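# Restock two low shelves from desk spares

## Task

Six low shelves should each end up holding exactly one cardboard box, one masking-tape roll and one yellow sponge, each resting directly on the shelf surface and not stacked on anything else. Two shelves each lack one of these items: take matching spares from the desk to fill both gaps, and leave every remaining spare on the desk. The robot must not topple or finish leaning, and the placed items must stay put once the robot lets go.

## Robot and tools

ROBOT. TidyBot++: a mobile base 0.54 m long, 0.50 m wide and 0.38 m tall on four driven casters. It carries one seven-joint arm with a two-finger gripper. The shoulder sits 0.12 m ahead of the base centre, 0.68 m off the floor. Cameras: base_camera and wrist_camera (the latter looks along the hand). The arm begins folded, hand down, reaching up to 0.08 m beyond the base front with the elbow up to 1.15 m high.

FRAMES. Base frame: origin on the floor below the base centre, x forward, y left, z up. hand_pose is the midpoint between the finger pads, in this frame; its z axis runs out along the fingers and the fingers close along its y axis. The odometry frame is where the base frame was when the scene began. base_odometry heading is positive to the left, range -3.142 to 3.142; it counts wheel turns, so slip looks like travel and drift builds up over many moves. base_tilt is in degrees, positive when leaning forward or right.

execute_actions. Argument "actions": a list with one action, or empty to only read state and pictures. An action may contain:
- "base": exactly one relative move from where the base currently is: {"translate_m": d} straight ahead (+) or back, metres, -2 to 2; {"strafe_m": d} sideways, left positive, metres, -2 to 2; {"rotate_rad": d} turn in place, counter-clockwise from above positive, radians, -6.3 to 6.3. These are offsets, not destinations.
- "joints": absolute targets by name, in radians except gripper_pos. joint_1_rad: any angle, swings the whole arm about vertical, positive is clockwise from above (opposite to rotate_rad). joint_2_rad shoulder, -2.249 to 2.249. joint_3_rad any angle (upper-arm roll). joint_4_rad elbow, -2.579 to 2.579. joint_5_rad any angle (forearm roll). joint_6_rad wrist, -2.099 to 2.099. joint_7_rad any angle (hand roll; hand down, positive is counter-clockwise from above; at 1.57 fingers open toward robot left/right). gripper_pos 0 (open, about 85 mm gap) to 1 (closed); gap is roughly 85 x (1 - gripper_pos) mm. Tolerances: ±0.039 for joints 1–4, ±0.056 for 5–7, ±0.03 gripper. Any-angle joints take the short way; for large turns send steps under half a turn.
- "speeds": optional caps for this action: translate_m and strafe_m 0.05–0.5 m/s, rotate_rad 0.1–1.57 rad/s (max is default). Base moves needing over 8.667 s are refused; no action exceeds 15 s.
Argument "cameras": list of "base_camera", "wrist_camera" or "all"; omitted/null means all, [] means none. Unknown keys, names or out-of-range values reject the whole call with no motion. Base and joint motions start together. Anything you leave out of an action may keep pushing toward its earlier target.

ARM GEOMETRY. Upper arm 0.42 m, forearm 0.31 m, hand 0.31 m to the hand point. With joint_1_rad 0, joint_3_rad 3.14, joint_5_rad 0, the arm moves in the vertical x-z plane. Tilts from vertical (forward positive): upper = j2, forearm = j2 - j4, hand = j2 - j4 - j6. Forward reach from shoulder = sum of length*sin(tilt); height above shoulder = sum of length*cos(tilt). Closed fingertips reach about 20 mm past the hand point. A downward hand tops out near 0.94 m above floor, and only near the base. Joints move up to 1.39 rad/s (1.22 for joints 5–7).

RESULTS. base_status and joint_status describe how your last accepted action ended: "done"; "off_target" (resting away from target, possibly still pushing; for the gripper at 1, off_target means an object stopped the fingers, done means nothing is held); "contact_stop"/"time_out" (target dropped, holding in place; base only). Base "done" only means the wheels turned as asked, and a blocked base may say done while far short. "joint command not followed" plus a "cause:" line means the self-collision check withheld all arm targets (gripper still acts); those joints show "not_followed" and may be retried later. on_its_own lists things you did not command. motor_effort gives percent of maximum (peak in brackets), with fixed bias and noise. "ARM HIT" flags a hard hit on the base or arm. MOTOR HOT warns from 60 °C; at 75 °C an OVER-TEMPERATURE FAULT lets the arm sag and keys show "limit_stop_at_motor_heat"; resend targets. If any result reports a stop, later motion calls in that same reply are skipped.

OTHER TOOLS. wait {"seconds": 0–10}: nothing new commanded, returns state and images. zoom_image {"camera", "region": [x0,y0,x1,y1]} in pixels from the top-left of that camera's latest full image, at most 504 x 504. finished_scene {"scene": n}: ends the current scene irreversibly after the robot holds its last command and reports success.

ACCURACY. Friction can leave joints slightly off while reporting done; repeating the same target does nothing. Correct by sending last command + (wanted - read) per joint. hand_pose itself may be 1–2 cm off; trust the cameras. Held objects make the arm sag; never command a joint to its read angle while loaded.

AVOID. Driving while the arm is caught on something around 0.8 m or higher can tip the robot; sideways force on a raised hand can lift wheels. Retract the arm or back off to level a leaning robot. Blocked joints push harder with each correction. Joint torque limits: 104.5 N m for joints 1–4 (warning 56.7) and 51.3 for 5–7 (warning 29.4); exceeding one freezes the arm for 10 s and skips the rest of the call, while the base continues. Avoid drops, slams, hard pushes and knocking items off shelves or desk. Objects may occasionally get nudged by outside pushes; verify placements before finishing.

Each tool is called after "Emit:" by a JSON object that holds its "method" and its "body".

## Session

Emit:
{"method": "execute_actions", "body": {"actions": []}}

Scene clock: 0.00 s.
base_odometry: x=+0.000 y=+0.000 heading=+0.000 (m, m, rad; odometry frame)
base_tilt: forward=-0.2 right=+0.0 (deg)
base_status: not commanded
joint_positions: joint_1_rad=+0.042 joint_2_rad=-0.388 joint_3_rad=+3.100 joint_4_rad=-2.498 joint_5_rad=-0.033 joint_6_rad=-0.827 joint_7_rad=+1.574 gripper_pos=+0.000
joint_status: not commanded
motor_effort: joint_1_rad=+0 joint_2_rad=-1 joint_3_rad=+0 joint_4_rad=+18 joint_5_rad=-1 joint_6_rad=+1 joint_7_rad=+0 (%)
hand_pose: x=+0.2922 y=+0.0071 z=+0.6047 quat_wxyz=(-0.005, +0.995, -0.009, +0.102) (m; base frame)
pictures: base_camera, wrist_camera
Images, in order (width x height): base_camera 644x364, wrist_camera 644x476.

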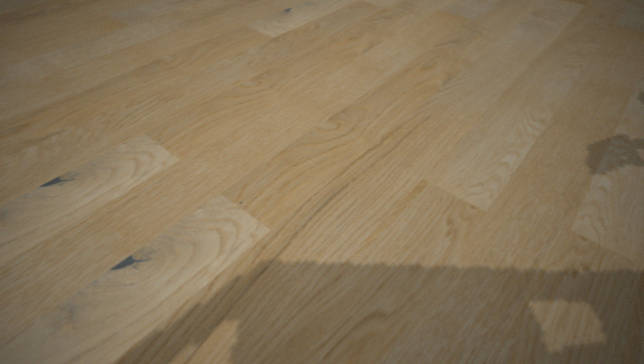

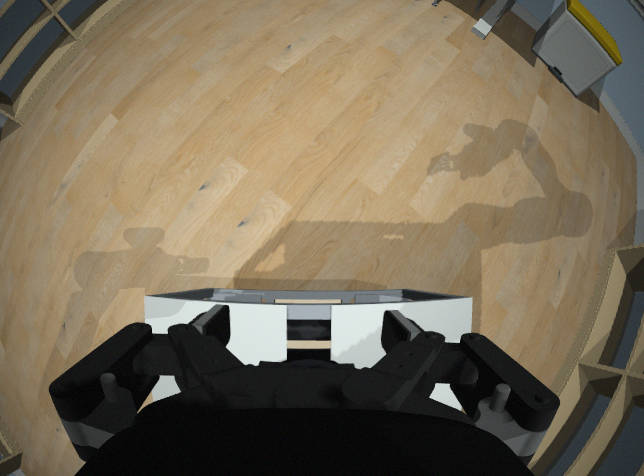

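Emit:
{"method": "execute_actions", "body": {"actions": [{"joints":{"joint_2_rad":-0.2,"joint_4_rad":-0.6,"joint_6_rad":-1.6}}], "cameras": ["wrist_camera"]}}

Emit:
{"method": "execute_actions", "body": {"actions": [{"base":{"rotate_rad":2.1}}], "cameras": ["wrist_camera"]}}

Emit:
{"method": "execute_actions", "body": {"actions": [{"base":{"rotate_rad":2.1}}], "cameras": ["wrist_camera"]}}

Scene clock: 5.20 s.
base_odometry: x=+0.000 y=+0.000 heading=+0.000 (m, m, rad; odometry frame)
base_tilt: forward=-0.2 right=+0.0 (deg)
base_status: not commanded
joint_positions: joint_1_rad=+0.042 joint_2_rad=-0.217 joint_3_rad=+3.100 joint_4_rad=-0.609 joint_5_rad=-0.033 joint_6_rad=-1.548 joint_7_rad=+1.574 gripper_pos=+0.000
joint_status: all done
motor_effort: joint_1_rad=+0(0) joint_2_rad=-3(8) joint_3_rad=+0(0) joint_4_rad=+14(25) joint_5_rad=-1(1) joint_6_rad=+8(8) joint_7_rad=+0(0) (%)
hand_pose: x=+0.4380 y=+0.0165 z=+1.2708 quat_wxyz=(-0.009, +0.825, +0.013, +0.565) (m; base frame)
pictures: wrist_camera
Images, in order (width x height): wrist_camera 644x476.

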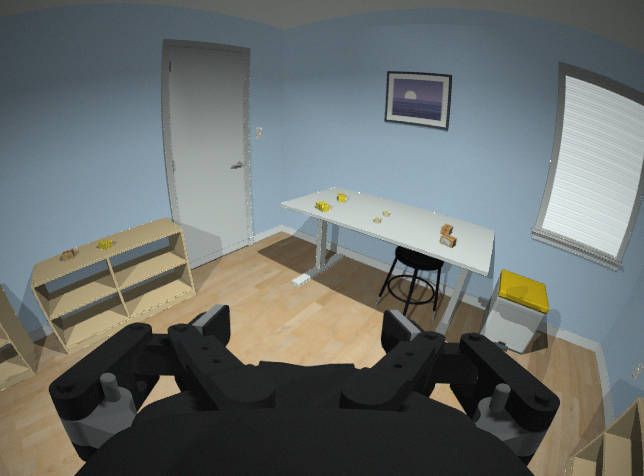

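Scene clock: 7.83 s.
base_odometry: x=+0.000 y=+0.000 heading=+2.099 (m, m, rad; odometry frame)
base_tilt: forward=-0.1 right=+0.0 (deg)
base_status: done
joint_positions: joint_1_rad=+0.042 joint_2_rad=-0.201 joint_3_rad=+3.100 joint_4_rad=-0.609 joint_5_rad=-0.033 joint_6_rad=-1.548 joint_7_rad=+1.574 gripper_pos=+0.000
joint_status: not commanded
motor_effort: joint_1_rad=+1(1) joint_2_rad=-4(7) joint_3_rad=+0(1) joint_4_rad=+15(15) joint_5_rad=-1(2) joint_6_rad=+9(9) joint_7_rad=+0(0) (%)
hand_pose: x=+0.4474 y=+0.0161 z=+1.2656 quat_wxyz=(-0.009, +0.829, +0.012, +0.559) (m; base frame)
pictures: wrist_camera
Images, in order (width x height): wrist_camera 644x476.

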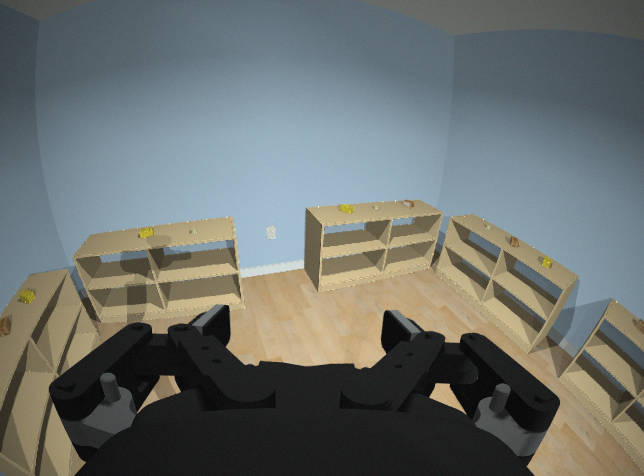

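Scene clock: 10.47 s.
base_odometry: x=+0.000 y=+0.000 heading=-2.085 (m, m, rad; odometry frame)
base_tilt: forward=-0.2 right=+0.0 (deg)
base_status: done
joint_positions: joint_1_rad=+0.042 joint_2_rad=-0.201 joint_3_rad=+3.100 joint_4_rad=-0.609 joint_5_rad=-0.033 joint_6_rad=-1.548 joint_7_rad=+1.574 gripper_pos=+0.000
joint_status: not commanded
motor_effort: joint_1_rad=+0(1) joint_2_rad=-4(7) joint_3_rad=+0(1) joint_4_rad=+13(15) joint_5_rad=-1(2) joint_6_rad=+8(9) joint_7_rad=+0(0) (%)
hand_pose: x=+0.4477 y=+0.0161 z=+1.2655 quat_wxyz=(-0.009, +0.829, +0.012, +0.559) (m; base frame)
pictures: wrist_camera
Images, in order (width x height): wrist_camera 644x476.

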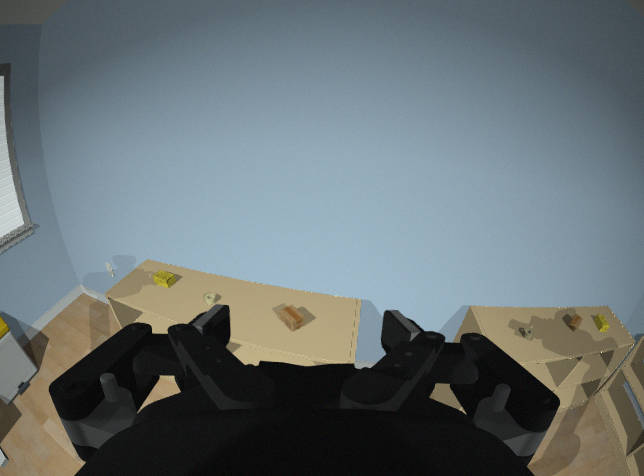

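Emit:
{"method": "execute_actions", "body": {"actions": [{"base":{"rotate_rad":1.45},"joints":{"joint_1_rad":0,"joint_3_rad":3.14,"joint_5_rad":0,"joint_2_rad":0,"joint_4_rad":-0.8,"joint_6_rad":-1.8}}], "cameras": []}}

Emit:
{"method": "execute_actions", "body": {"actions": [{"base":{"translate_m":0.7}}]}}

Scene clock: 14.40 s.
base_odometry: x=+0.000 y=+0.000 heading=-0.636 (m, m, rad; odometry frame)
base_tilt: forward=-0.2 right=+0.0 (deg)
base_status: done
joint_positions: joint_1_rad=+0.005 joint_2_rad=+0.012 joint_3_rad=+3.133 joint_4_rad=-0.807 joint_5_rad=-0.014 joint_6_rad=-1.748 joint_7_rad=+1.574 gripper_pos=+0.000
joint_status: all done
motor_effort: joint_1_rad=+0(2) joint_2_rad=-15(24) joint_3_rad=+0(2) joint_4_rad=+18(21) joint_5_rad=-1(1) joint_6_rad=+5(9) joint_7_rad=+0(0) (%)
hand_pose: x=+0.5226 y=+0.0068 z=+1.0563 quat_wxyz=(-0.006, +0.959, +0.006, +0.284) (m; base frame)
pictures: none
No camera images: the call's "cameras" was empty. Leave "cameras" out to get every camera's image.

Scene clock: 17.17 s.
base_odometry: x=+0.564 y=-0.415 heading=-0.635 (m, m, rad; odometry frame)
base_tilt: forward=-0.2 right=+0.0 (deg)
base_status: done
joint_positions: joint_1_rad=+0.005 joint_2_rad=+0.004 joint_3_rad=+3.133 joint_4_rad=-0.806 joint_5_rad=-0.014 joint_6_rad=-1.752 joint_7_rad=+1.574 gripper_pos=+0.000
joint_status: not commanded
motor_effort: joint_1_rad=+1(1) joint_2_rad=-14(17) joint_3_rad=+0(0) joint_4_rad=+17(19) joint_5_rad=-1(1) joint_6_rad=+5(6) joint_7_rad=+0(0) (%)
hand_pose: x=+0.5186 y=+0.0068 z=+1.0588 quat_wxyz=(-0.006, +0.958, +0.006, +0.286) (m; base frame)
pictures: base_camera, wrist_camera
Images, in order (width x height): base_camera 644x364, wrist_camera 644x476.

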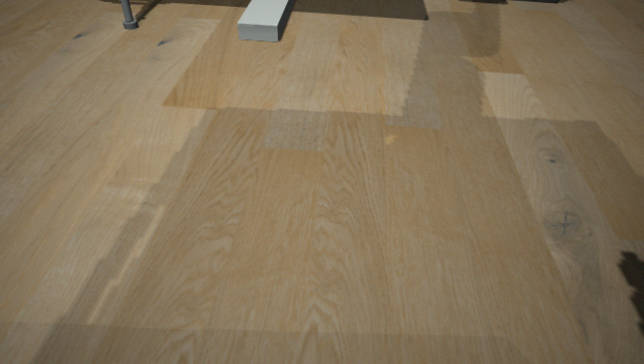

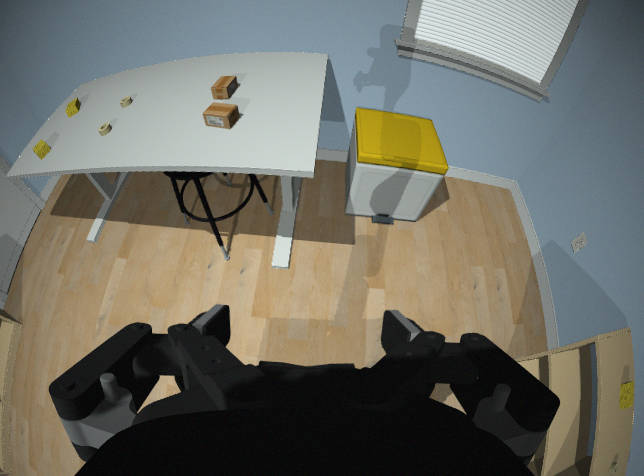

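Emit:
{"method": "execute_actions", "body": {"actions": [{"base":{"strafe_m":0.3}}], "cameras": []}}

Emit:
{"method": "execute_actions", "body": {"actions": [{"base":{"translate_m":0.55},"joints":{"joint_2_rad":0.3,"joint_4_rad":-0.6,"joint_6_rad":-2.05}}]}}

Scene clock: 20.27 s.
base_odometry: x=+0.742 y=-0.173 heading=-0.635 (m, m, rad; odometry frame)
base_tilt: forward=-0.2 right=+0.0 (deg)
base_status: done
joint_positions: joint_1_rad=+0.003 joint_2_rad=+0.004 joint_3_rad=+3.133 joint_4_rad=-0.806 joint_5_rad=-0.013 joint_6_rad=-1.752 joint_7_rad=+1.574 gripper_pos=+0.000
joint_status: not commanded
motor_effort: joint_1_rad=+0(2) joint_2_rad=-14(15) joint_3_rad=+0(2) joint_4_rad=+18(19) joint_5_rad=+0(1) joint_6_rad=+5(5) joint_7_rad=+0(0) (%)
hand_pose: x=+0.5186 y=+0.0075 z=+1.0588 quat_wxyz=(-0.006, +0.958, +0.007, +0.286) (m; base frame)
pictures: none
No camera images: the call's "cameras" was empty. Leave "cameras" out to get every camera's image.

Scene clock: 22.73 s.
base_odometry: x=+1.185 y=-0.500 heading=-0.635 (m, m, rad; odometry frame)
base_tilt: forward=-0.2 right=+0.0 (deg)
base_status: done
joint_positions: joint_1_rad=+0.003 joint_2_rad=+0.304 joint_3_rad=+3.133 joint_4_rad=-0.613 joint_5_rad=-0.013 joint_6_rad=-2.000 joint_7_rad=+1.574 gripper_pos=+0.000
joint_status: all done
motor_effort: joint_1_rad=+0(1) joint_2_rad=-23(27) joint_3_rad=+0(1) joint_4_rad=+17(18) joint_5_rad=-1(1) joint_6_rad=+2(5) joint_7_rad=+0(0) (%)
hand_pose: x=+0.5639 y=+0.0065 z=+0.9709 quat_wxyz=(-0.007, +0.994, +0.007, +0.112) (m; base frame)
pictures: base_camera, wrist_camera
Images, in order (width x height): base_camera 644x364, wrist_camera 644x476.

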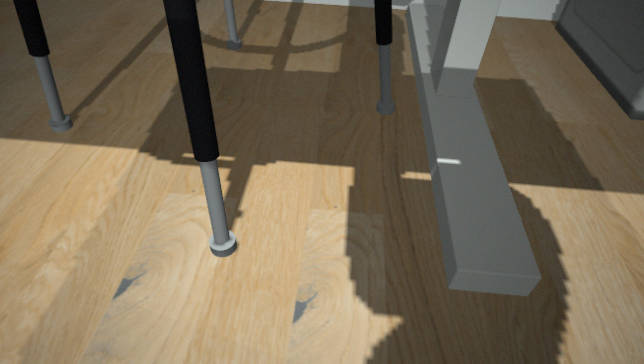

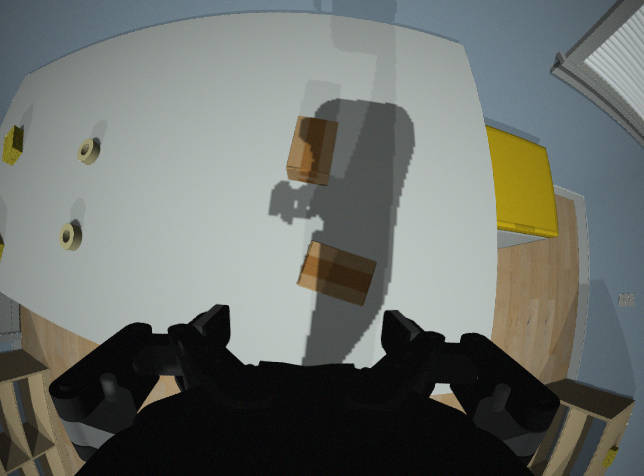

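Emit:
{"method": "execute_actions", "body": {"actions": [{"base":{"strafe_m":-0.035},"joints":{"joint_2_rad":0.57,"joint_4_rad":-0.51,"joint_6_rad":-2.09,"joint_7_rad":-0.33}}], "cameras": ["wrist_camera"]}}

Scene clock: 26.50 s.
base_odometry: x=+1.165 y=-0.528 heading=-0.635 (m, m, rad; odometry frame)
base_tilt: forward=-0.2 right=+0.0 (deg)
base_status: done
joint_positions: joint_1_rad=+0.005 joint_2_rad=+0.566 joint_3_rad=+3.133 joint_4_rad=-0.522 joint_5_rad=-0.013 joint_6_rad=-2.038 joint_7_rad=-0.316 gripper_pos=+0.000
joint_status: all done
motor_effort: joint_1_rad=+0(3) joint_2_rad=-32(34) joint_3_rad=-1(2) joint_4_rad=+17(19) joint_5_rad=-1(0) joint_6_rad=-1(2) joint_7_rad=+0(0) (%)
hand_pose: x=+0.6277 y=+0.0053 z=+0.8719 quat_wxyz=(-0.011, +0.590, -0.807, -0.002) (m; base frame)
pictures: wrist_camera
Images, in order (width x height): wrist_camera 644x476.

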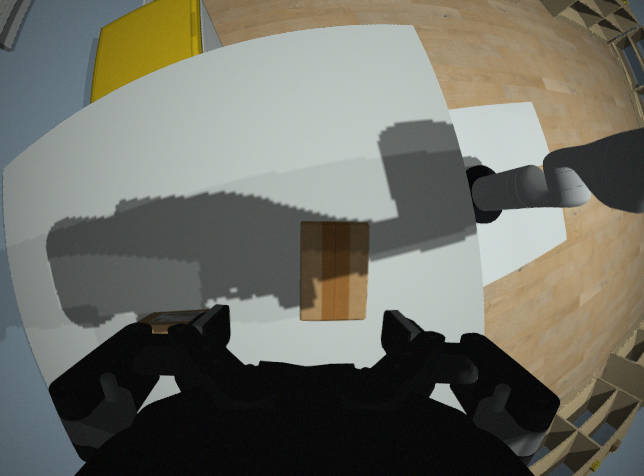

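Emit:
{"method": "execute_actions", "body": {"actions": [{"base":{"strafe_m":-0.015},"joints":{"joint_2_rad":0.42,"joint_4_rad":-1.03,"joint_6_rad":-1.66}}], "cameras": ["wrist_camera"]}}

Scene clock: 29.37 s.
base_odometry: x=+1.156 y=-0.540 heading=-0.634 (m, m, rad; odometry frame)
base_tilt: forward=-0.2 right=+0.0 (deg)
base_status: done
joint_positions: joint_1_rad=+0.005 joint_2_rad=+0.436 joint_3_rad=+3.133 joint_4_rad=-1.020 joint_5_rad=-0.013 joint_6_rad=-1.710 joint_7_rad=-0.316 gripper_pos=+0.000
joint_status: all done
motor_effort: joint_1_rad=+0(3) joint_2_rad=-29(33) joint_3_rad=+0(1) joint_4_rad=+19(20) joint_5_rad=+0(0) joint_6_rad=-1(1) joint_7_rad=+0(0) (%)
hand_pose: x=+0.6011 y=+0.0062 z=+0.7883 quat_wxyz=(+0.005, +0.589, -0.808, -0.014) (m; base frame)
pictures: wrist_camera
Images, in order (width x height): wrist_camera 644x476.

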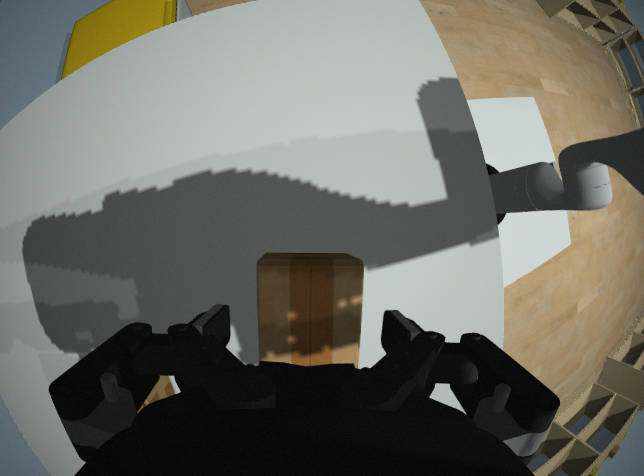

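Emit:
{"method": "execute_actions", "body": {"actions": [{"joints":{"joint_4_rad":-1.16,"joint_6_rad":-1.53}}], "cameras": []}}

Emit:
{"method": "execute_actions", "body": {"actions": [{"joints":{"gripper_pos":1}}], "cameras": []}}

Emit:
{"method": "execute_actions", "body": {"actions": [{"joints":{"joint_2_rad":0.1}}], "cameras": ["wrist_camera"]}}

Emit:
{"method": "execute_actions", "body": {"actions": [{"base":{"translate_m":-1.6},"joints":{"joint_7_rad":1.57}}], "cameras": []}}

Emit:
{"method": "execute_actions", "body": {"actions": [{"base":{"rotate_rad":3.09}}]}}

Scene clock: 32.90 s.
base_odometry: x=+1.156 y=-0.540 heading=-0.634 (m, m, rad; odometry frame)
base_tilt: forward=-0.1 right=+0.1 (deg)
base_status: not commanded
joint_positions: joint_1_rad=+0.005 joint_2_rad=+0.430 joint_3_rad=+3.133 joint_4_rad=-1.153 joint_5_rad=-0.013 joint_6_rad=-1.580 joint_7_rad=-0.316 gripper_pos=+0.000
joint_status: all done
motor_effort: joint_1_rad=+0(0) joint_2_rad=-29(31) joint_3_rad=+0(0) joint_4_rad=+18(20) joint_5_rad=+0(1) joint_6_rad=-1(1) joint_7_rad=+0(0) (%)
hand_pose: x=+0.6022 y=+0.0064 z=+0.7495 quat_wxyz=(+0.003, +0.588, -0.809, -0.013) (m; base frame)
pictures: none
No camera images: the call's "cameras" was empty. Leave "cameras" out to get every camera's image.

Scene clock: 34.00 s.
base_odometry: x=+1.156 y=-0.540 heading=-0.635 (m, m, rad; odometry frame)
base_tilt: forward=-0.1 right=+0.0 (deg)
base_status: not commanded
joint_positions: joint_1_rad=+0.005 joint_2_rad=+0.422 joint_3_rad=+3.133 joint_4_rad=-1.154 joint_5_rad=-0.013 joint_6_rad=-1.579 joint_7_rad=-0.316 gripper_pos=+0.345
joint_status: gripper_pos off_target (ended at +0.345, target +1.000)
motor_effort: joint_1_rad=+0(1) joint_2_rad=-30(31) joint_3_rad=-1(0) joint_4_rad=+21(21) joint_5_rad=-1(0) joint_6_rad=-1(1) joint_7_rad=+0(0) (%)
hand_pose: x=+0.6013 y=+0.0064 z=+0.7527 quat_wxyz=(+0.001, +0.588, -0.809, -0.011) (m; base frame)
pictures: none
No camera images: the call's "cameras" was empty. Leave "cameras" out to get every camera's image.

Scene clock: 35.60 s.
base_odometry: x=+1.156 y=-0.540 heading=-0.635 (m, m, rad; odometry frame)
base_tilt: forward=-0.2 right=+0.0 (deg)
base_status: not commanded
joint_positions: joint_1_rad=+0.005 joint_2_rad=+0.099 joint_3_rad=+3.133 joint_4_rad=-1.155 joint_5_rad=-0.013 joint_6_rad=-1.579 joint_7_rad=-0.316 gripper_pos=+0.345
joint_status: all done
motor_effort: joint_1_rad=+1(0) joint_2_rad=-20(32) joint_3_rad=+0(1) joint_4_rad=+21(22) joint_5_rad=+0(0) joint_6_rad=+3(2) joint_7_rad=+0(0) (%)
hand_pose: x=+0.5537 y=+0.0066 z=+0.9021 quat_wxyz=(-0.129, +0.582, -0.798, +0.085) (m; base frame)
pictures: wrist_camera
Images, in order (width x height): wrist_camera 644x476.

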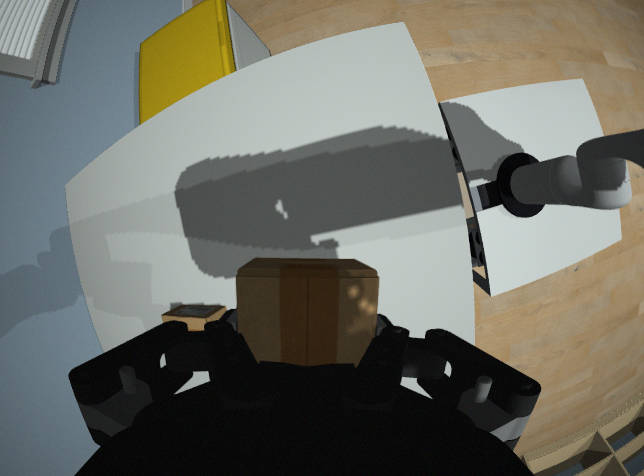

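Scene clock: 40.17 s.
base_odometry: x=-0.133 y=+0.408 heading=-0.635 (m, m, rad; odometry frame)
base_tilt: forward=-0.2 right=+0.0 (deg)
base_status: done
joint_positions: joint_1_rad=+0.005 joint_2_rad=+0.101 joint_3_rad=+3.133 joint_4_rad=-1.156 joint_5_rad=-0.013 joint_6_rad=-1.577 joint_7_rad=+1.557 gripper_pos=+0.345
joint_status: all done
motor_effort: joint_1_rad=+1(0) joint_2_rad=-20(23) joint_3_rad=+0(1) joint_4_rad=+21(22) joint_5_rad=-1(0) joint_6_rad=+3(3) joint_7_rad=+0(1) (%)
hand_pose: x=+0.5546 y=+0.0066 z=+0.9011 quat_wxyz=(-0.008, +0.988, -0.005, +0.153) (m; base frame)
pictures: none
No camera images: the call's "cameras" was empty. Leave "cameras" out to get every camera's image.

Scene clock: 43.43 s.
base_odometry: x=-0.133 y=+0.408 heading=+2.455 (m, m, rad; odometry frame)
base_tilt: forward=-0.2 right=+0.0 (deg)
base_status: done
joint_positions: joint_1_rad=+0.002 joint_2_rad=+0.107 joint_3_rad=+3.135 joint_4_rad=-1.156 joint_5_rad=-0.013 joint_6_rad=-1.574 joint_7_rad=+1.557 gripper_pos=+0.345
joint_status: not commanded
motor_effort: joint_1_rad=+0(3) joint_2_rad=-20(24) joint_3_rad=-1(3) joint_4_rad=+21(22) joint_5_rad=-1(2) joint_6_rad=+3(3) joint_7_rad=+0(0) (%)
hand_pose: x=+0.5567 y=+0.0074 z=+0.8987 quat_wxyz=(-0.008, +0.988, -0.004, +0.152) (m; base frame)
pictures: base_camera, wrist_camera
Images, in order (width x height): base_camera 644x364, wrist_camera 644x476.

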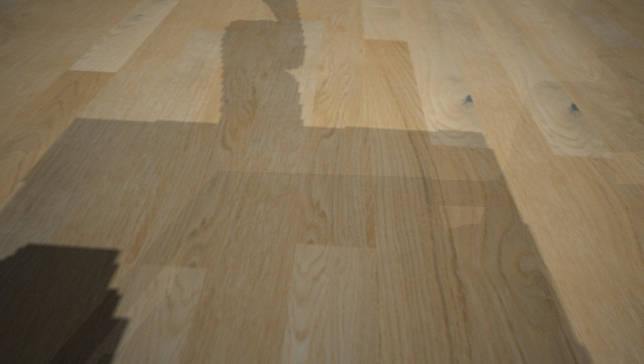

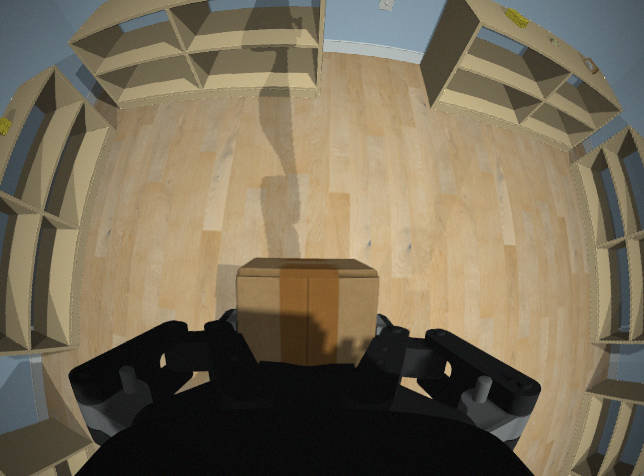

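Emit:
{"method": "execute_actions", "body": {"actions": [{"base":{"translate_m":1.05},"joints":{"joint_1_rad":-0.3}}]}}

Scene clock: 47.50 s.
base_odometry: x=-0.946 y=+1.073 heading=+2.456 (m, m, rad; odometry frame)
base_tilt: forward=-0.1 right=+0.0 (deg)
base_status: done
joint_positions: joint_1_rad=-0.291 joint_2_rad=+0.105 joint_3_rad=+3.135 joint_4_rad=-1.156 joint_5_rad=-0.013 joint_6_rad=-1.574 joint_7_rad=+1.557 gripper_pos=+0.345
joint_status: all done
motor_effort: joint_1_rad=+0(2) joint_2_rad=-21(23) joint_3_rad=+0(1) joint_4_rad=+21(22) joint_5_rad=-1(0) joint_6_rad=+2(4) joint_7_rad=+0(0) (%)
hand_pose: x=+0.5357 y=+0.1332 z=+0.8992 quat_wxyz=(-0.030, +0.978, +0.140, +0.150) (m; base frame)
pictures: base_camera, wrist_camera
Images, in order (width x height): base_camera 644x364, wrist_camera 644x476.

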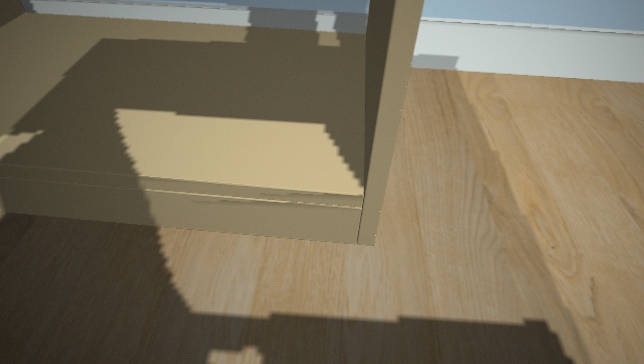

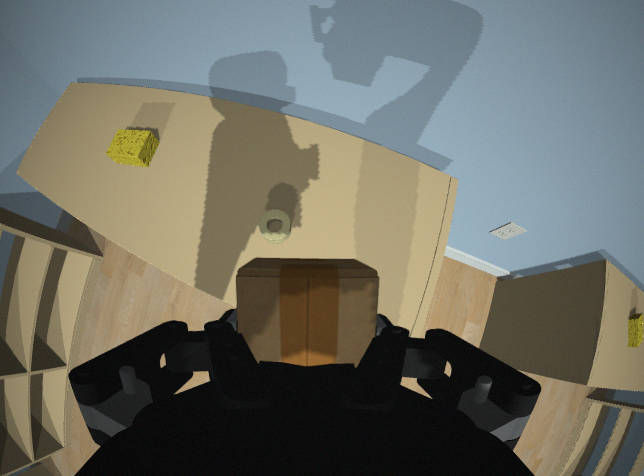

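Emit:
{"method": "execute_actions", "body": {"actions": [{"base":{"translate_m":0.08},"joints":{"joint_1_rad":-0.12,"joint_2_rad":0.42,"joint_4_rad":-1.34,"joint_6_rad":-1.34,"joint_7_rad":0}}]}}

Scene clock: 50.23 s.
base_odometry: x=-1.008 y=+1.124 heading=+2.457 (m, m, rad; odometry frame)
base_tilt: forward=-0.1 right=+0.0 (deg)
base_status: done
joint_positions: joint_1_rad=-0.132 joint_2_rad=+0.424 joint_3_rad=+3.135 joint_4_rad=-1.335 joint_5_rad=-0.013 joint_6_rad=-1.389 joint_7_rad=+0.018 gripper_pos=+0.345
joint_status: all done
motor_effort: joint_1_rad=+0(1) joint_2_rad=-29(32) joint_3_rad=+0(1) joint_4_rad=+20(22) joint_5_rad=-1(0) joint_6_rad=-1(3) joint_7_rad=+0(0) (%)
hand_pose: x=+0.5936 y=+0.0710 z=+0.6954 quat_wxyz=(-0.003, +0.759, -0.651, -0.008) (m; base frame)
pictures: base_camera, wrist_camera
Images, in order (width x height): base_camera 644x364, wrist_camera 644x476.

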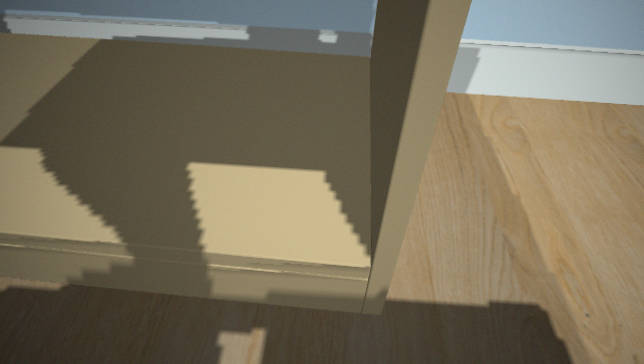

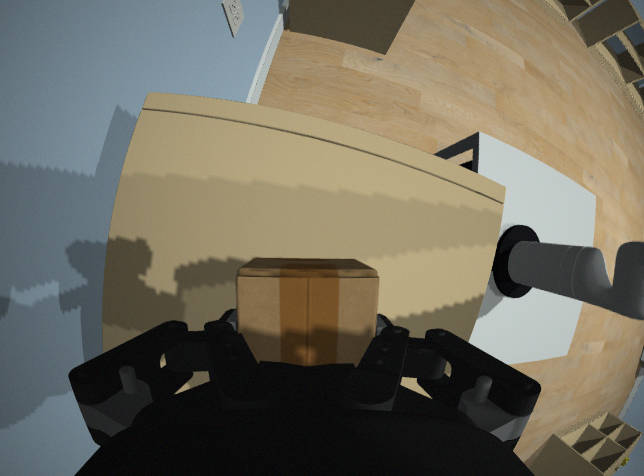

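Emit:
{"method": "execute_actions", "body": {"actions": [{"joints":{"joint_4_rad":-1.46,"joint_6_rad":-1.22}}], "cameras": ["wrist_camera"]}}

Scene clock: 52.13 s.
base_odometry: x=-1.008 y=+1.124 heading=+2.457 (m, m, rad; odometry frame)
base_tilt: forward=-0.2 right=+0.0 (deg)
base_status: not commanded
joint_positions: joint_1_rad=-0.132 joint_2_rad=+0.424 joint_3_rad=+3.135 joint_4_rad=-1.456 joint_5_rad=-0.013 joint_6_rad=-1.270 joint_7_rad=+0.018 gripper_pos=+0.345
joint_status: all done
motor_effort: joint_1_rad=+1(0) joint_2_rad=-29(30) joint_3_rad=-1(0) joint_4_rad=+19(20) joint_5_rad=+0(0) joint_6_rad=-1(2) joint_7_rad=+0(0) (%)
hand_pose: x=+0.5835 y=+0.0696 z=+0.6584 quat_wxyz=(-0.002, +0.759, -0.651, -0.009) (m; base frame)
pictures: wrist_camera
Images, in order (width x height): wrist_camera 644x476.

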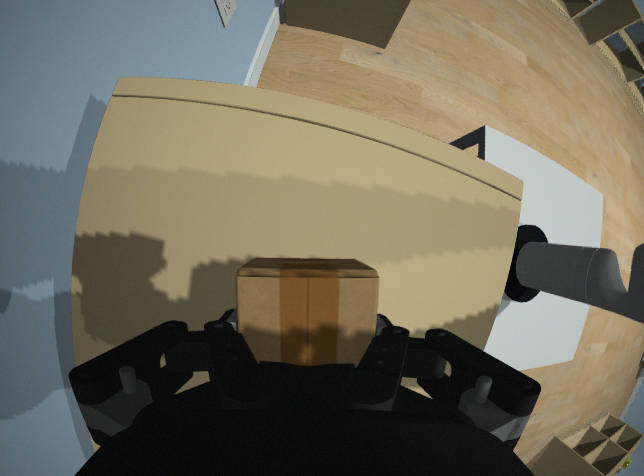

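Emit:
{"method": "execute_actions", "body": {"actions": [{"joints":{"joint_4_rad":-1.54,"joint_6_rad":-1.14}}], "cameras": []}}

Emit:
{"method": "execute_actions", "body": {"actions": [{"joints":{"gripper_pos":0}}], "cameras": []}}

Emit:
{"method": "execute_actions", "body": {"actions": [{"joints":{"joint_2_rad":0.3,"joint_4_rad":-1.0,"joint_6_rad":-1.85}}], "cameras": ["wrist_camera"]}}

Emit:
{"method": "execute_actions", "body": {"actions": [{"base":{"translate_m":-1.2},"joints":{"joint_1_rad":0,"joint_7_rad":1.57}}], "cameras": []}}

Emit:
{"method": "execute_actions", "body": {"actions": [{"base":{"rotate_rad":-2.8}}], "cameras": []}}

Emit:
{"method": "execute_actions", "body": {"actions": [{"base":{"translate_m":1.4}}]}}

Scene clock: 58.17 s.
base_odometry: x=-1.008 y=+1.124 heading=+2.457 (m, m, rad; odometry frame)
base_tilt: forward=-0.2 right=+0.0 (deg)
base_status: not commanded
joint_positions: joint_1_rad=-0.132 joint_2_rad=+0.415 joint_3_rad=+3.135 joint_4_rad=-1.531 joint_5_rad=-0.012 joint_6_rad=-1.190 joint_7_rad=+0.018 gripper_pos=+0.345
joint_status: all done
motor_effort: joint_1_rad=+1(1) joint_2_rad=-23(29) joint_3_rad=+0(1) joint_4_rad=+13(19) joint_5_rad=-1(2) joint_6_rad=-1(0) joint_7_rad=+0(0) (%)
hand_pose: x=+0.5776 y=+0.0685 z=+0.6404 quat_wxyz=(-0.007, +0.759, -0.652, -0.003) (m; base frame)
pictures: none
No camera images: the call's "cameras" was empty. Leave "cameras" out to get every camera's image.

Scene clock: 59.27 s.
base_odometry: x=-1.008 y=+1.124 heading=+2.457 (m, m, rad; odometry frame)
base_tilt: forward=-0.2 right=+0.0 (deg)
base_status: not commanded
joint_positions: joint_1_rad=-0.132 joint_2_rad=+0.416 joint_3_rad=+3.135 joint_4_rad=-1.534 joint_5_rad=-0.012 joint_6_rad=-1.190 joint_7_rad=+0.018 gripper_pos=+0.000
joint_status: all done
motor_effort: joint_1_rad=+0(1) joint_2_rad=-28(29) joint_3_rad=-1(1) joint_4_rad=+18(18) joint_5_rad=-1(1) joint_6_rad=-1(1) joint_7_rad=+0(0) (%)
hand_pose: x=+0.5765 y=+0.0684 z=+0.6393 quat_wxyz=(-0.005, +0.759, -0.652, -0.004) (m; base frame)
pictures: none
No camera images: the call's "cameras" was empty. Leave "cameras" out to get every camera's image.

Scene clock: 61.03 s.
base_odometry: x=-1.008 y=+1.124 heading=+2.457 (m, m, rad; odometry frame)
base_tilt: forward=-0.2 right=+0.0 (deg)
base_status: not commanded
joint_positions: joint_1_rad=-0.132 joint_2_rad=+0.305 joint_3_rad=+3.135 joint_4_rad=-1.008 joint_5_rad=-0.012 joint_6_rad=-1.802 joint_7_rad=+0.018 gripper_pos=+0.000
joint_status: all done
motor_effort: joint_1_rad=+0(0) joint_2_rad=-25(30) joint_3_rad=+0(0) joint_4_rad=+19(20) joint_5_rad=+0(0) joint_6_rad=-1(0) joint_7_rad=+0(0) (%)
hand_pose: x=+0.5526 y=+0.0649 z=+0.8519 quat_wxyz=(-0.014, +0.761, -0.649, +0.003) (m; base frame)
pictures: wrist_camera
Images, in order (width x height): wrist_camera 644x476.

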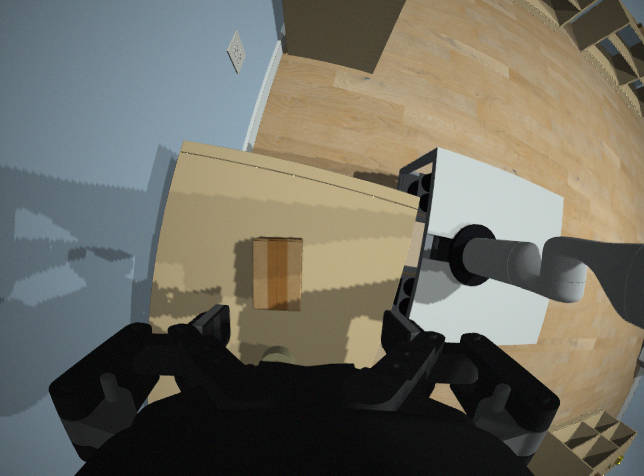

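Scene clock: 64.93 s.
base_odometry: x=-0.078 y=+0.365 heading=+2.457 (m, m, rad; odometry frame)
base_tilt: forward=-0.2 right=+0.0 (deg)
base_status: done
joint_positions: joint_1_rad=-0.014 joint_2_rad=+0.300 joint_3_rad=+3.135 joint_4_rad=-1.008 joint_5_rad=-0.012 joint_6_rad=-1.804 joint_7_rad=+1.557 gripper_pos=+0.000
joint_status: all done
motor_effort: joint_1_rad=+0(4) joint_2_rad=-24(29) joint_3_rad=+0(3) joint_4_rad=+19(20) joint_5_rad=-1(2) joint_6_rad=+0(1) joint_7_rad=+0(0) (%)
hand_pose: x=+0.5560 y=+0.0135 z=+0.8543 quat_wxyz=(-0.007, +1.000, +0.004, +0.015) (m; base frame)
pictures: none
No camera images: the call's "cameras" was empty. Leave "cameras" out to get every camera's image.

Scene clock: 68.00 s.
base_odometry: x=-0.078 y=+0.365 heading=-0.342 (m, m, rad; odometry frame)
base_tilt: forward=-0.2 right=+0.0 (deg)
base_status: done
joint_positions: joint_1_rad=+0.000 joint_2_rad=+0.305 joint_3_rad=+3.135 joint_4_rad=-1.008 joint_5_rad=-0.012 joint_6_rad=-1.804 joint_7_rad=+1.557 gripper_pos=+0.000
joint_status: not commanded
motor_effort: joint_1_rad=+0(4) joint_2_rad=-25(29) joint_3_rad=+0(2) joint_4_rad=+20(18) joint_5_rad=+0(1) joint_6_rad=+0(2) joint_7_rad=+0(0) (%)
hand_pose: x=+0.5570 y=+0.0074 z=+0.8521 quat_wxyz=(-0.007, +1.000, -0.003, +0.012) (m; base frame)
pictures: none
No camera images: the call's "cameras" was empty. Leave "cameras" out to get every camera's image.

Scene clock: 72.17 s.
base_odometry: x=+1.240 y=-0.106 heading=-0.343 (m, m, rad; odometry frame)
base_tilt: forward=-0.2 right=+0.0 (deg)
base_status: done
joint_positions: joint_1_rad=+0.000 joint_2_rad=+0.302 joint_3_rad=+3.135 joint_4_rad=-1.007 joint_5_rad=-0.012 joint_6_rad=-1.805 joint_7_rad=+1.557 gripper_pos=+0.000
joint_status: not commanded
motor_effort: joint_1_rad=+1(1) joint_2_rad=-26(28) joint_3_rad=+0(1) joint_4_rad=+19(20) joint_5_rad=+0(0) joint_6_rad=+0(0) joint_7_rad=+0(0) (%)
hand_pose: x=+0.5564 y=+0.0074 z=+0.8535 quat_wxyz=(-0.007, +1.000, -0.003, +0.014) (m; base frame)
pictures: base_camera, wrist_camera
Images, in order (width x height): base_camera 644x364, wrist_camera 644x476.

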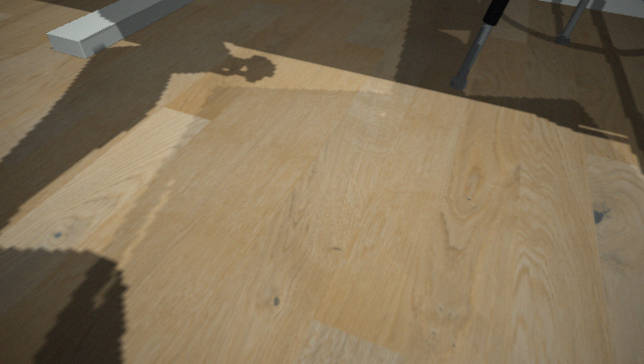

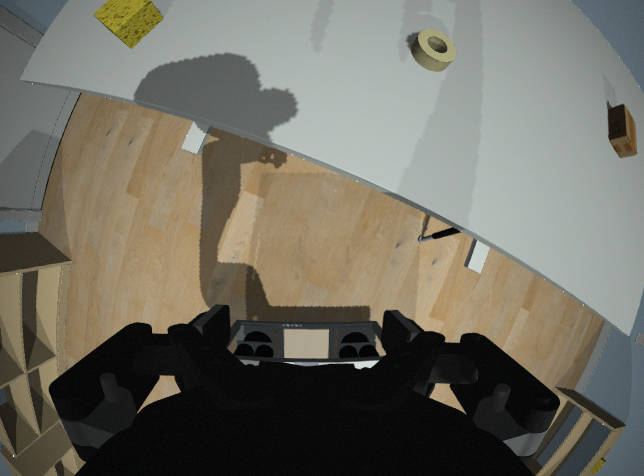

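Emit:
{"method": "execute_actions", "body": {"actions": [{"base":{"translate_m":0.24},"joints":{"joint_1_rad":0.29,"joint_2_rad":0.42,"joint_4_rad":-0.98,"joint_6_rad":-1.7}}]}}

Scene clock: 76.27 s.
base_odometry: x=+1.467 y=-0.187 heading=-0.343 (m, m, rad; odometry frame)
base_tilt: forward=-0.2 right=+0.0 (deg)
base_status: done
joint_positions: joint_1_rad=+0.280 joint_2_rad=+0.429 joint_3_rad=+3.135 joint_4_rad=-0.991 joint_5_rad=-0.012 joint_6_rad=-1.744 joint_7_rad=+1.557 gripper_pos=+0.000
joint_status: all done
motor_effort: joint_1_rad=+0(3) joint_2_rad=-29(33) joint_3_rad=-1(1) joint_4_rad=+20(20) joint_5_rad=-1(0) joint_6_rad=-1(2) joint_7_rad=+0(0) (%)
hand_pose: x=+0.5809 y=-0.1253 z=+0.8006 quat_wxyz=(-0.009, +0.990, -0.143, -0.010) (m; base frame)
pictures: base_camera, wrist_camera
Images, in order (width x height): base_camera 644x364, wrist_camera 644x476.

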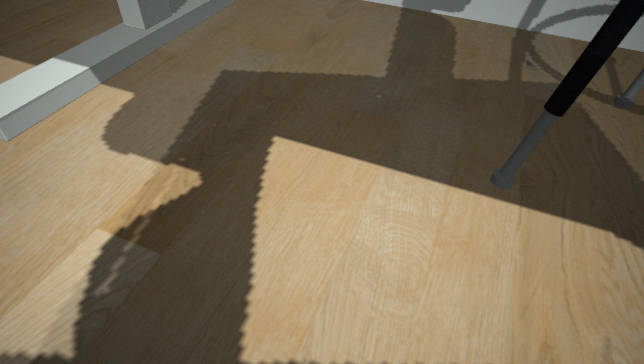

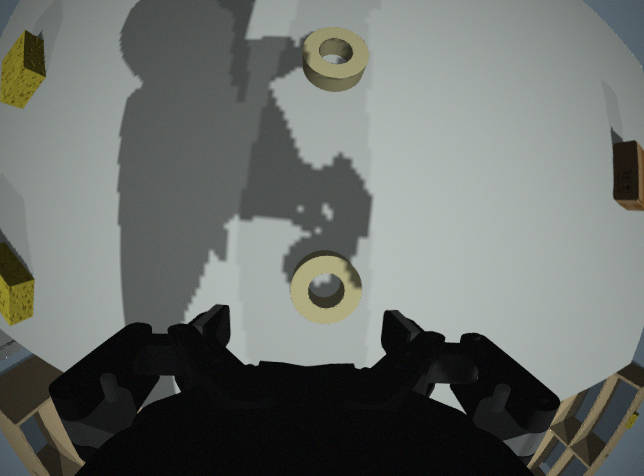

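Emit:
{"method": "execute_actions", "body": {"actions": [{"base":{"translate_m":0.012},"joints":{"joint_1_rad":0.32,"joint_4_rad":-1.19,"joint_6_rad":-1.5}}], "cameras": ["wrist_camera"]}}

Emit:
{"method": "execute_actions", "body": {"actions": [{"joints":{"gripper_pos":1}}], "cameras": []}}

Emit:
{"method": "execute_actions", "body": {"actions": [{"joints":{"joint_2_rad":0.1}}], "cameras": ["wrist_camera"]}}

Scene clock: 78.77 s.
base_odometry: x=+1.478 y=-0.191 heading=-0.344 (m, m, rad; odometry frame)
base_tilt: forward=-0.2 right=+0.0 (deg)
base_status: done
joint_positions: joint_1_rad=+0.305 joint_2_rad=+0.424 joint_3_rad=+3.135 joint_4_rad=-1.182 joint_5_rad=-0.012 joint_6_rad=-1.550 joint_7_rad=+1.557 gripper_pos=+0.000
joint_status: all done
motor_effort: joint_1_rad=+0(2) joint_2_rad=-29(31) joint_3_rad=-1(1) joint_4_rad=+20(20) joint_5_rad=+0(1) joint_6_rad=-1(1) joint_7_rad=+0(0) (%)
hand_pose: x=+0.5817 y=-0.1375 z=+0.7430 quat_wxyz=(-0.008, +0.988, -0.156, -0.006) (m; base frame)
pictures: wrist_camera
Images, in order (width x height): wrist_camera 644x476.

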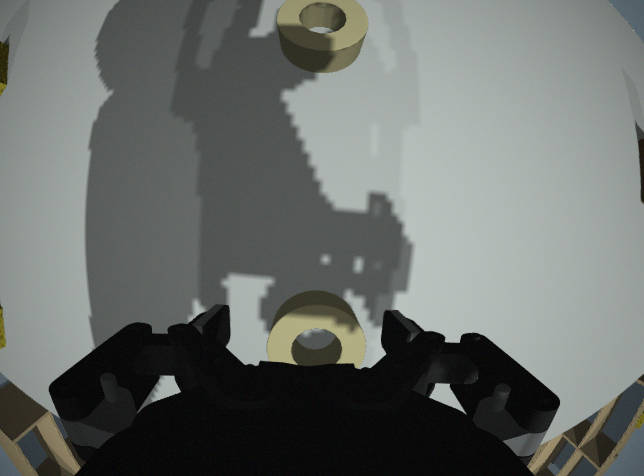

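Scene clock: 79.87 s.
base_odometry: x=+1.478 y=-0.191 heading=-0.344 (m, m, rad; odometry frame)
base_tilt: forward=-0.2 right=+0.0 (deg)
base_status: not commanded
joint_positions: joint_1_rad=+0.305 joint_2_rad=+0.418 joint_3_rad=+3.135 joint_4_rad=-1.184 joint_5_rad=-0.012 joint_6_rad=-1.549 joint_7_rad=+1.557 gripper_pos=+0.487
joint_status: gripper_pos off_target (ended at +0.487, target +1.000)
motor_effort: joint_1_rad=+0(0) joint_2_rad=-29(30) joint_3_rad=-1(1) joint_4_rad=+19(20) joint_5_rad=-1(0) joint_6_rad=-1(1) joint_7_rad=+0(0) (%)
hand_pose: x=+0.5809 y=-0.1373 z=+0.7451 quat_wxyz=(-0.008, +0.988, -0.156, -0.004) (m; base frame)
pictures: none
No camera images: the call's "cameras" was empty. Leave "cameras" out to get every camera's image.

Scene clock: 81.47 s.
base_odometry: x=+1.478 y=-0.191 heading=-0.344 (m, m, rad; odometry frame)
base_tilt: forward=-0.2 right=+0.0 (deg)
base_status: not commanded
joint_positions: joint_1_rad=+0.305 joint_2_rad=+0.097 joint_3_rad=+3.135 joint_4_rad=-1.185 joint_5_rad=-0.012 joint_6_rad=-1.549 joint_7_rad=+1.557 gripper_pos=+0.487
joint_status: all done
motor_effort: joint_1_rad=+0(0) joint_2_rad=-20(32) joint_3_rad=+0(0) joint_4_rad=+20(21) joint_5_rad=-1(1) joint_6_rad=+2(3) joint_7_rad=+0(0) (%)
hand_pose: x=+0.5382 y=-0.1238 z=+0.8940 quat_wxyz=(+0.016, +0.976, -0.153, +0.154) (m; base frame)
pictures: wrist_camera
Images, in order (width x height): wrist_camera 644x476.

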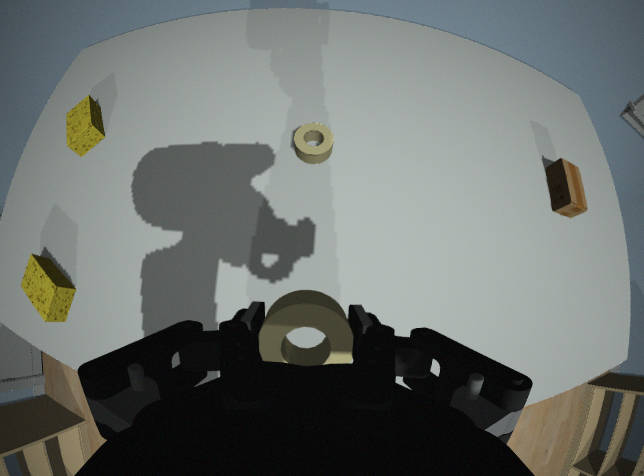

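Emit:
{"method": "execute_actions", "body": {"actions": [{"base":{"translate_m":-0.45},"joints":{"joint_1_rad":0}}], "cameras": []}}

Emit:
{"method": "execute_actions", "body": {"actions": [{"base":{"rotate_rad":1.2}}], "cameras": []}}

Emit:
{"method": "execute_actions", "body": {"actions": [{"base":{"translate_m":0.5}}]}}

Scene clock: 85.13 s.
base_odometry: x=+1.054 y=-0.039 heading=-0.345 (m, m, rad; odometry frame)
base_tilt: forward=-0.2 right=+0.0 (deg)
base_status: done
joint_positions: joint_1_rad=+0.011 joint_2_rad=+0.096 joint_3_rad=+3.135 joint_4_rad=-1.185 joint_5_rad=-0.012 joint_6_rad=-1.547 joint_7_rad=+1.557 gripper_pos=+0.487
joint_status: all done
motor_effort: joint_1_rad=+0(0) joint_2_rad=-20(23) joint_3_rad=+0(2) joint_4_rad=+20(22) joint_5_rad=-1(1) joint_6_rad=+2(4) joint_7_rad=+0(0) (%)
hand_pose: x=+0.5567 y=+0.0030 z=+0.8943 quat_wxyz=(-0.007, +0.988, -0.009, +0.156) (m; base frame)
pictures: none
No camera images: the call's "cameras" was empty. Leave "cameras" out to get every camera's image.

Scene clock: 87.17 s.
base_odometry: x=+1.054 y=-0.039 heading=+0.855 (m, m, rad; odometry frame)
base_tilt: forward=-0.2 right=+0.0 (deg)
base_status: done
joint_positions: joint_1_rad=-0.001 joint_2_rad=+0.099 joint_3_rad=+3.136 joint_4_rad=-1.185 joint_5_rad=-0.012 joint_6_rad=-1.546 joint_7_rad=+1.557 gripper_pos=+0.487
joint_status: not commanded
motor_effort: joint_1_rad=+0(2) joint_2_rad=-20(22) joint_3_rad=+0(2) joint_4_rad=+20(20) joint_5_rad=-1(2) joint_6_rad=+3(3) joint_7_rad=+0(0) (%)
hand_pose: x=+0.5573 y=+0.0080 z=+0.8931 quat_wxyz=(-0.008, +0.988, -0.003, +0.155) (m; base frame)
pictures: none
No camera images: the call's "cameras" was empty. Leave "cameras" out to get every camera's image.

Scene clock: 89.53 s.
base_odometry: x=+1.382 y=+0.339 heading=+0.855 (m, m, rad; odometry frame)
base_tilt: forward=-0.2 right=+0.0 (deg)
base_status: done
joint_positions: joint_1_rad=-0.001 joint_2_rad=+0.107 joint_3_rad=+3.136 joint_4_rad=-1.185 joint_5_rad=-0.012 joint_6_rad=-1.545 joint_7_rad=+1.557 gripper_pos=+0.487
joint_status: not commanded
motor_effort: joint_1_rad=+1(0) joint_2_rad=-20(24) joint_3_rad=+0(1) joint_4_rad=+21(21) joint_5_rad=-1(1) joint_6_rad=+3(3) joint_7_rad=+0(0) (%)
hand_pose: x=+0.5593 y=+0.0080 z=+0.8898 quat_wxyz=(-0.008, +0.988, -0.003, +0.152) (m; base frame)
pictures: base_camera, wrist_camera
Images, in order (width x height): base_camera 644x364, wrist_camera 644x476.

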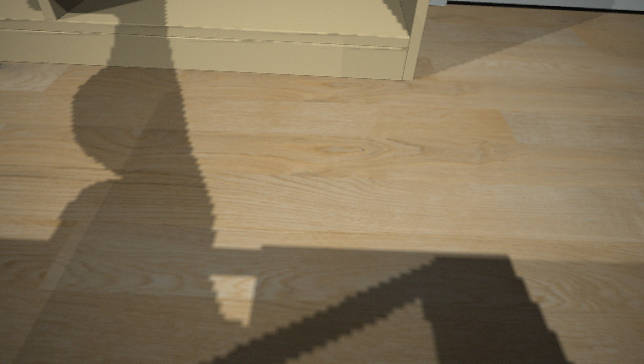

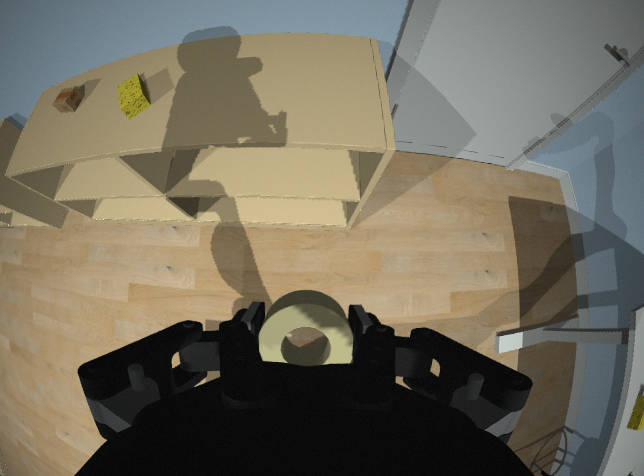

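Emit:
{"method": "execute_actions", "body": {"actions": [{"base":{"translate_m":0.42},"joints":{"joint_2_rad":0.42,"joint_4_rad":-1.38,"joint_6_rad":-1.3}}]}}

Emit:
{"method": "execute_actions", "body": {"actions": [{"joints":{"joint_4_rad":-1.54,"joint_6_rad":-1.14}}]}}

Scene clock: 92.73 s.
base_odometry: x=+1.657 y=+0.656 heading=+0.856 (m, m, rad; odometry frame)
base_tilt: forward=-0.2 right=+0.0 (deg)
base_status: done
joint_positions: joint_1_rad=-0.001 joint_2_rad=+0.432 joint_3_rad=+3.136 joint_4_rad=-1.376 joint_5_rad=-0.012 joint_6_rad=-1.344 joint_7_rad=+1.557 gripper_pos=+0.487
joint_status: all done
motor_effort: joint_1_rad=+0(1) joint_2_rad=-30(35) joint_3_rad=-1(1) joint_4_rad=+20(22) joint_5_rad=-1(1) joint_6_rad=+0(4) joint_7_rad=+0(0) (%)
hand_pose: x=+0.5974 y=+0.0081 z=+0.6790 quat_wxyz=(-0.007, +1.000, -0.005, -0.005) (m; base frame)
pictures: base_camera, wrist_camera
Images, in order (width x height): base_camera 644x364, wrist_camera 644x476.

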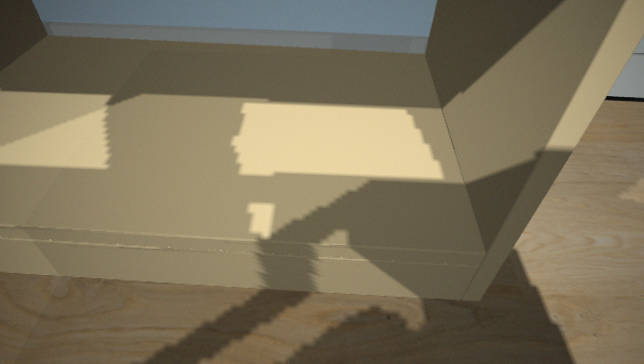

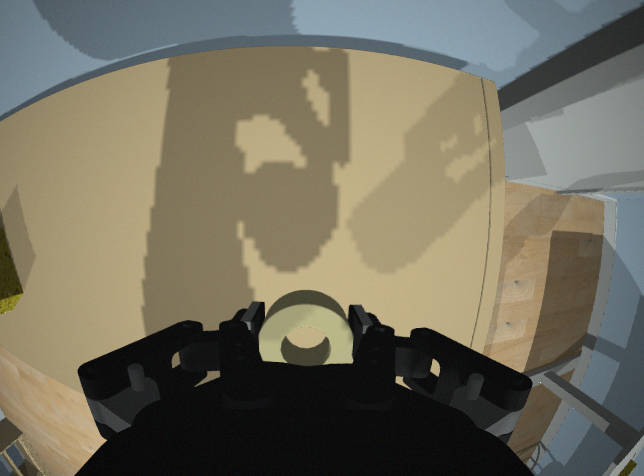

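Scene clock: 93.87 s.
base_odometry: x=+1.657 y=+0.656 heading=+0.856 (m, m, rad; odometry frame)
base_tilt: forward=-0.2 right=+0.0 (deg)
base_status: not commanded
joint_positions: joint_1_rad=-0.001 joint_2_rad=+0.425 joint_3_rad=+3.136 joint_4_rad=-1.530 joint_5_rad=-0.012 joint_6_rad=-1.190 joint_7_rad=+1.557 gripper_pos=+0.487
joint_status: all done
motor_effort: joint_1_rad=+0(0) joint_2_rad=-28(29) joint_3_rad=-1(0) joint_4_rad=+18(19) joint_5_rad=+0(0) joint_6_rad=-1(1) joint_7_rad=+0(0) (%)
hand_pose: x=+0.5825 y=+0.0080 z=+0.6360 quat_wxyz=(-0.007, +1.000, -0.006, -0.002) (m; base frame)
pictures: base_camera, wrist_camera
Images, in order (width x height): base_camera 644x364, wrist_camera 644x476.

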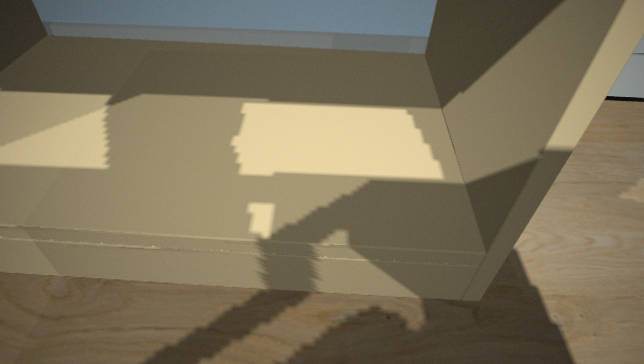

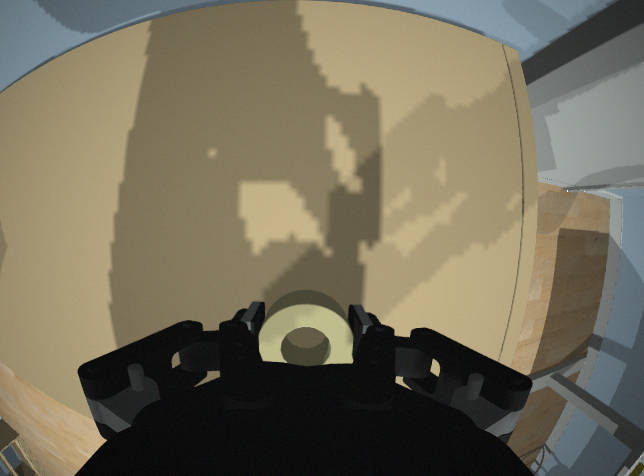

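Emit:
{"method": "execute_actions", "body": {"actions": [{"joints":{"gripper_pos":0}}], "cameras": []}}

Emit:
{"method": "finished_scene", "body": {"scene": 1}}

Scene clock: 97.10 s.
base_odometry: x=+1.657 y=+0.656 heading=+0.856 (m, m, rad; odometry frame)
base_tilt: forward=-0.2 right=+0.0 (deg)
base_status: not commanded
joint_positions: joint_1_rad=-0.001 joint_2_rad=+0.425 joint_3_rad=+3.136 joint_4_rad=-1.530 joint_5_rad=-0.012 joint_6_rad=-1.190 joint_7_rad=+1.557 gripper_pos=+0.000
joint_status: all done
motor_effort: joint_1_rad=+0(0) joint_2_rad=-28(28) joint_3_rad=-1(0) joint_4_rad=+18(18) joint_5_rad=+0(1) joint_6_rad=+0(1) joint_7_rad=+0(0) (%)
hand_pose: x=+0.5825 y=+0.0080 z=+0.6360 quat_wxyz=(-0.007, +1.000, -0.006, -0.002) (m; base frame)
pictures: none
No camera images: the call's "cameras" was empty. Leave "cameras" out to get every camera's image.

The scene is finished: the task was done.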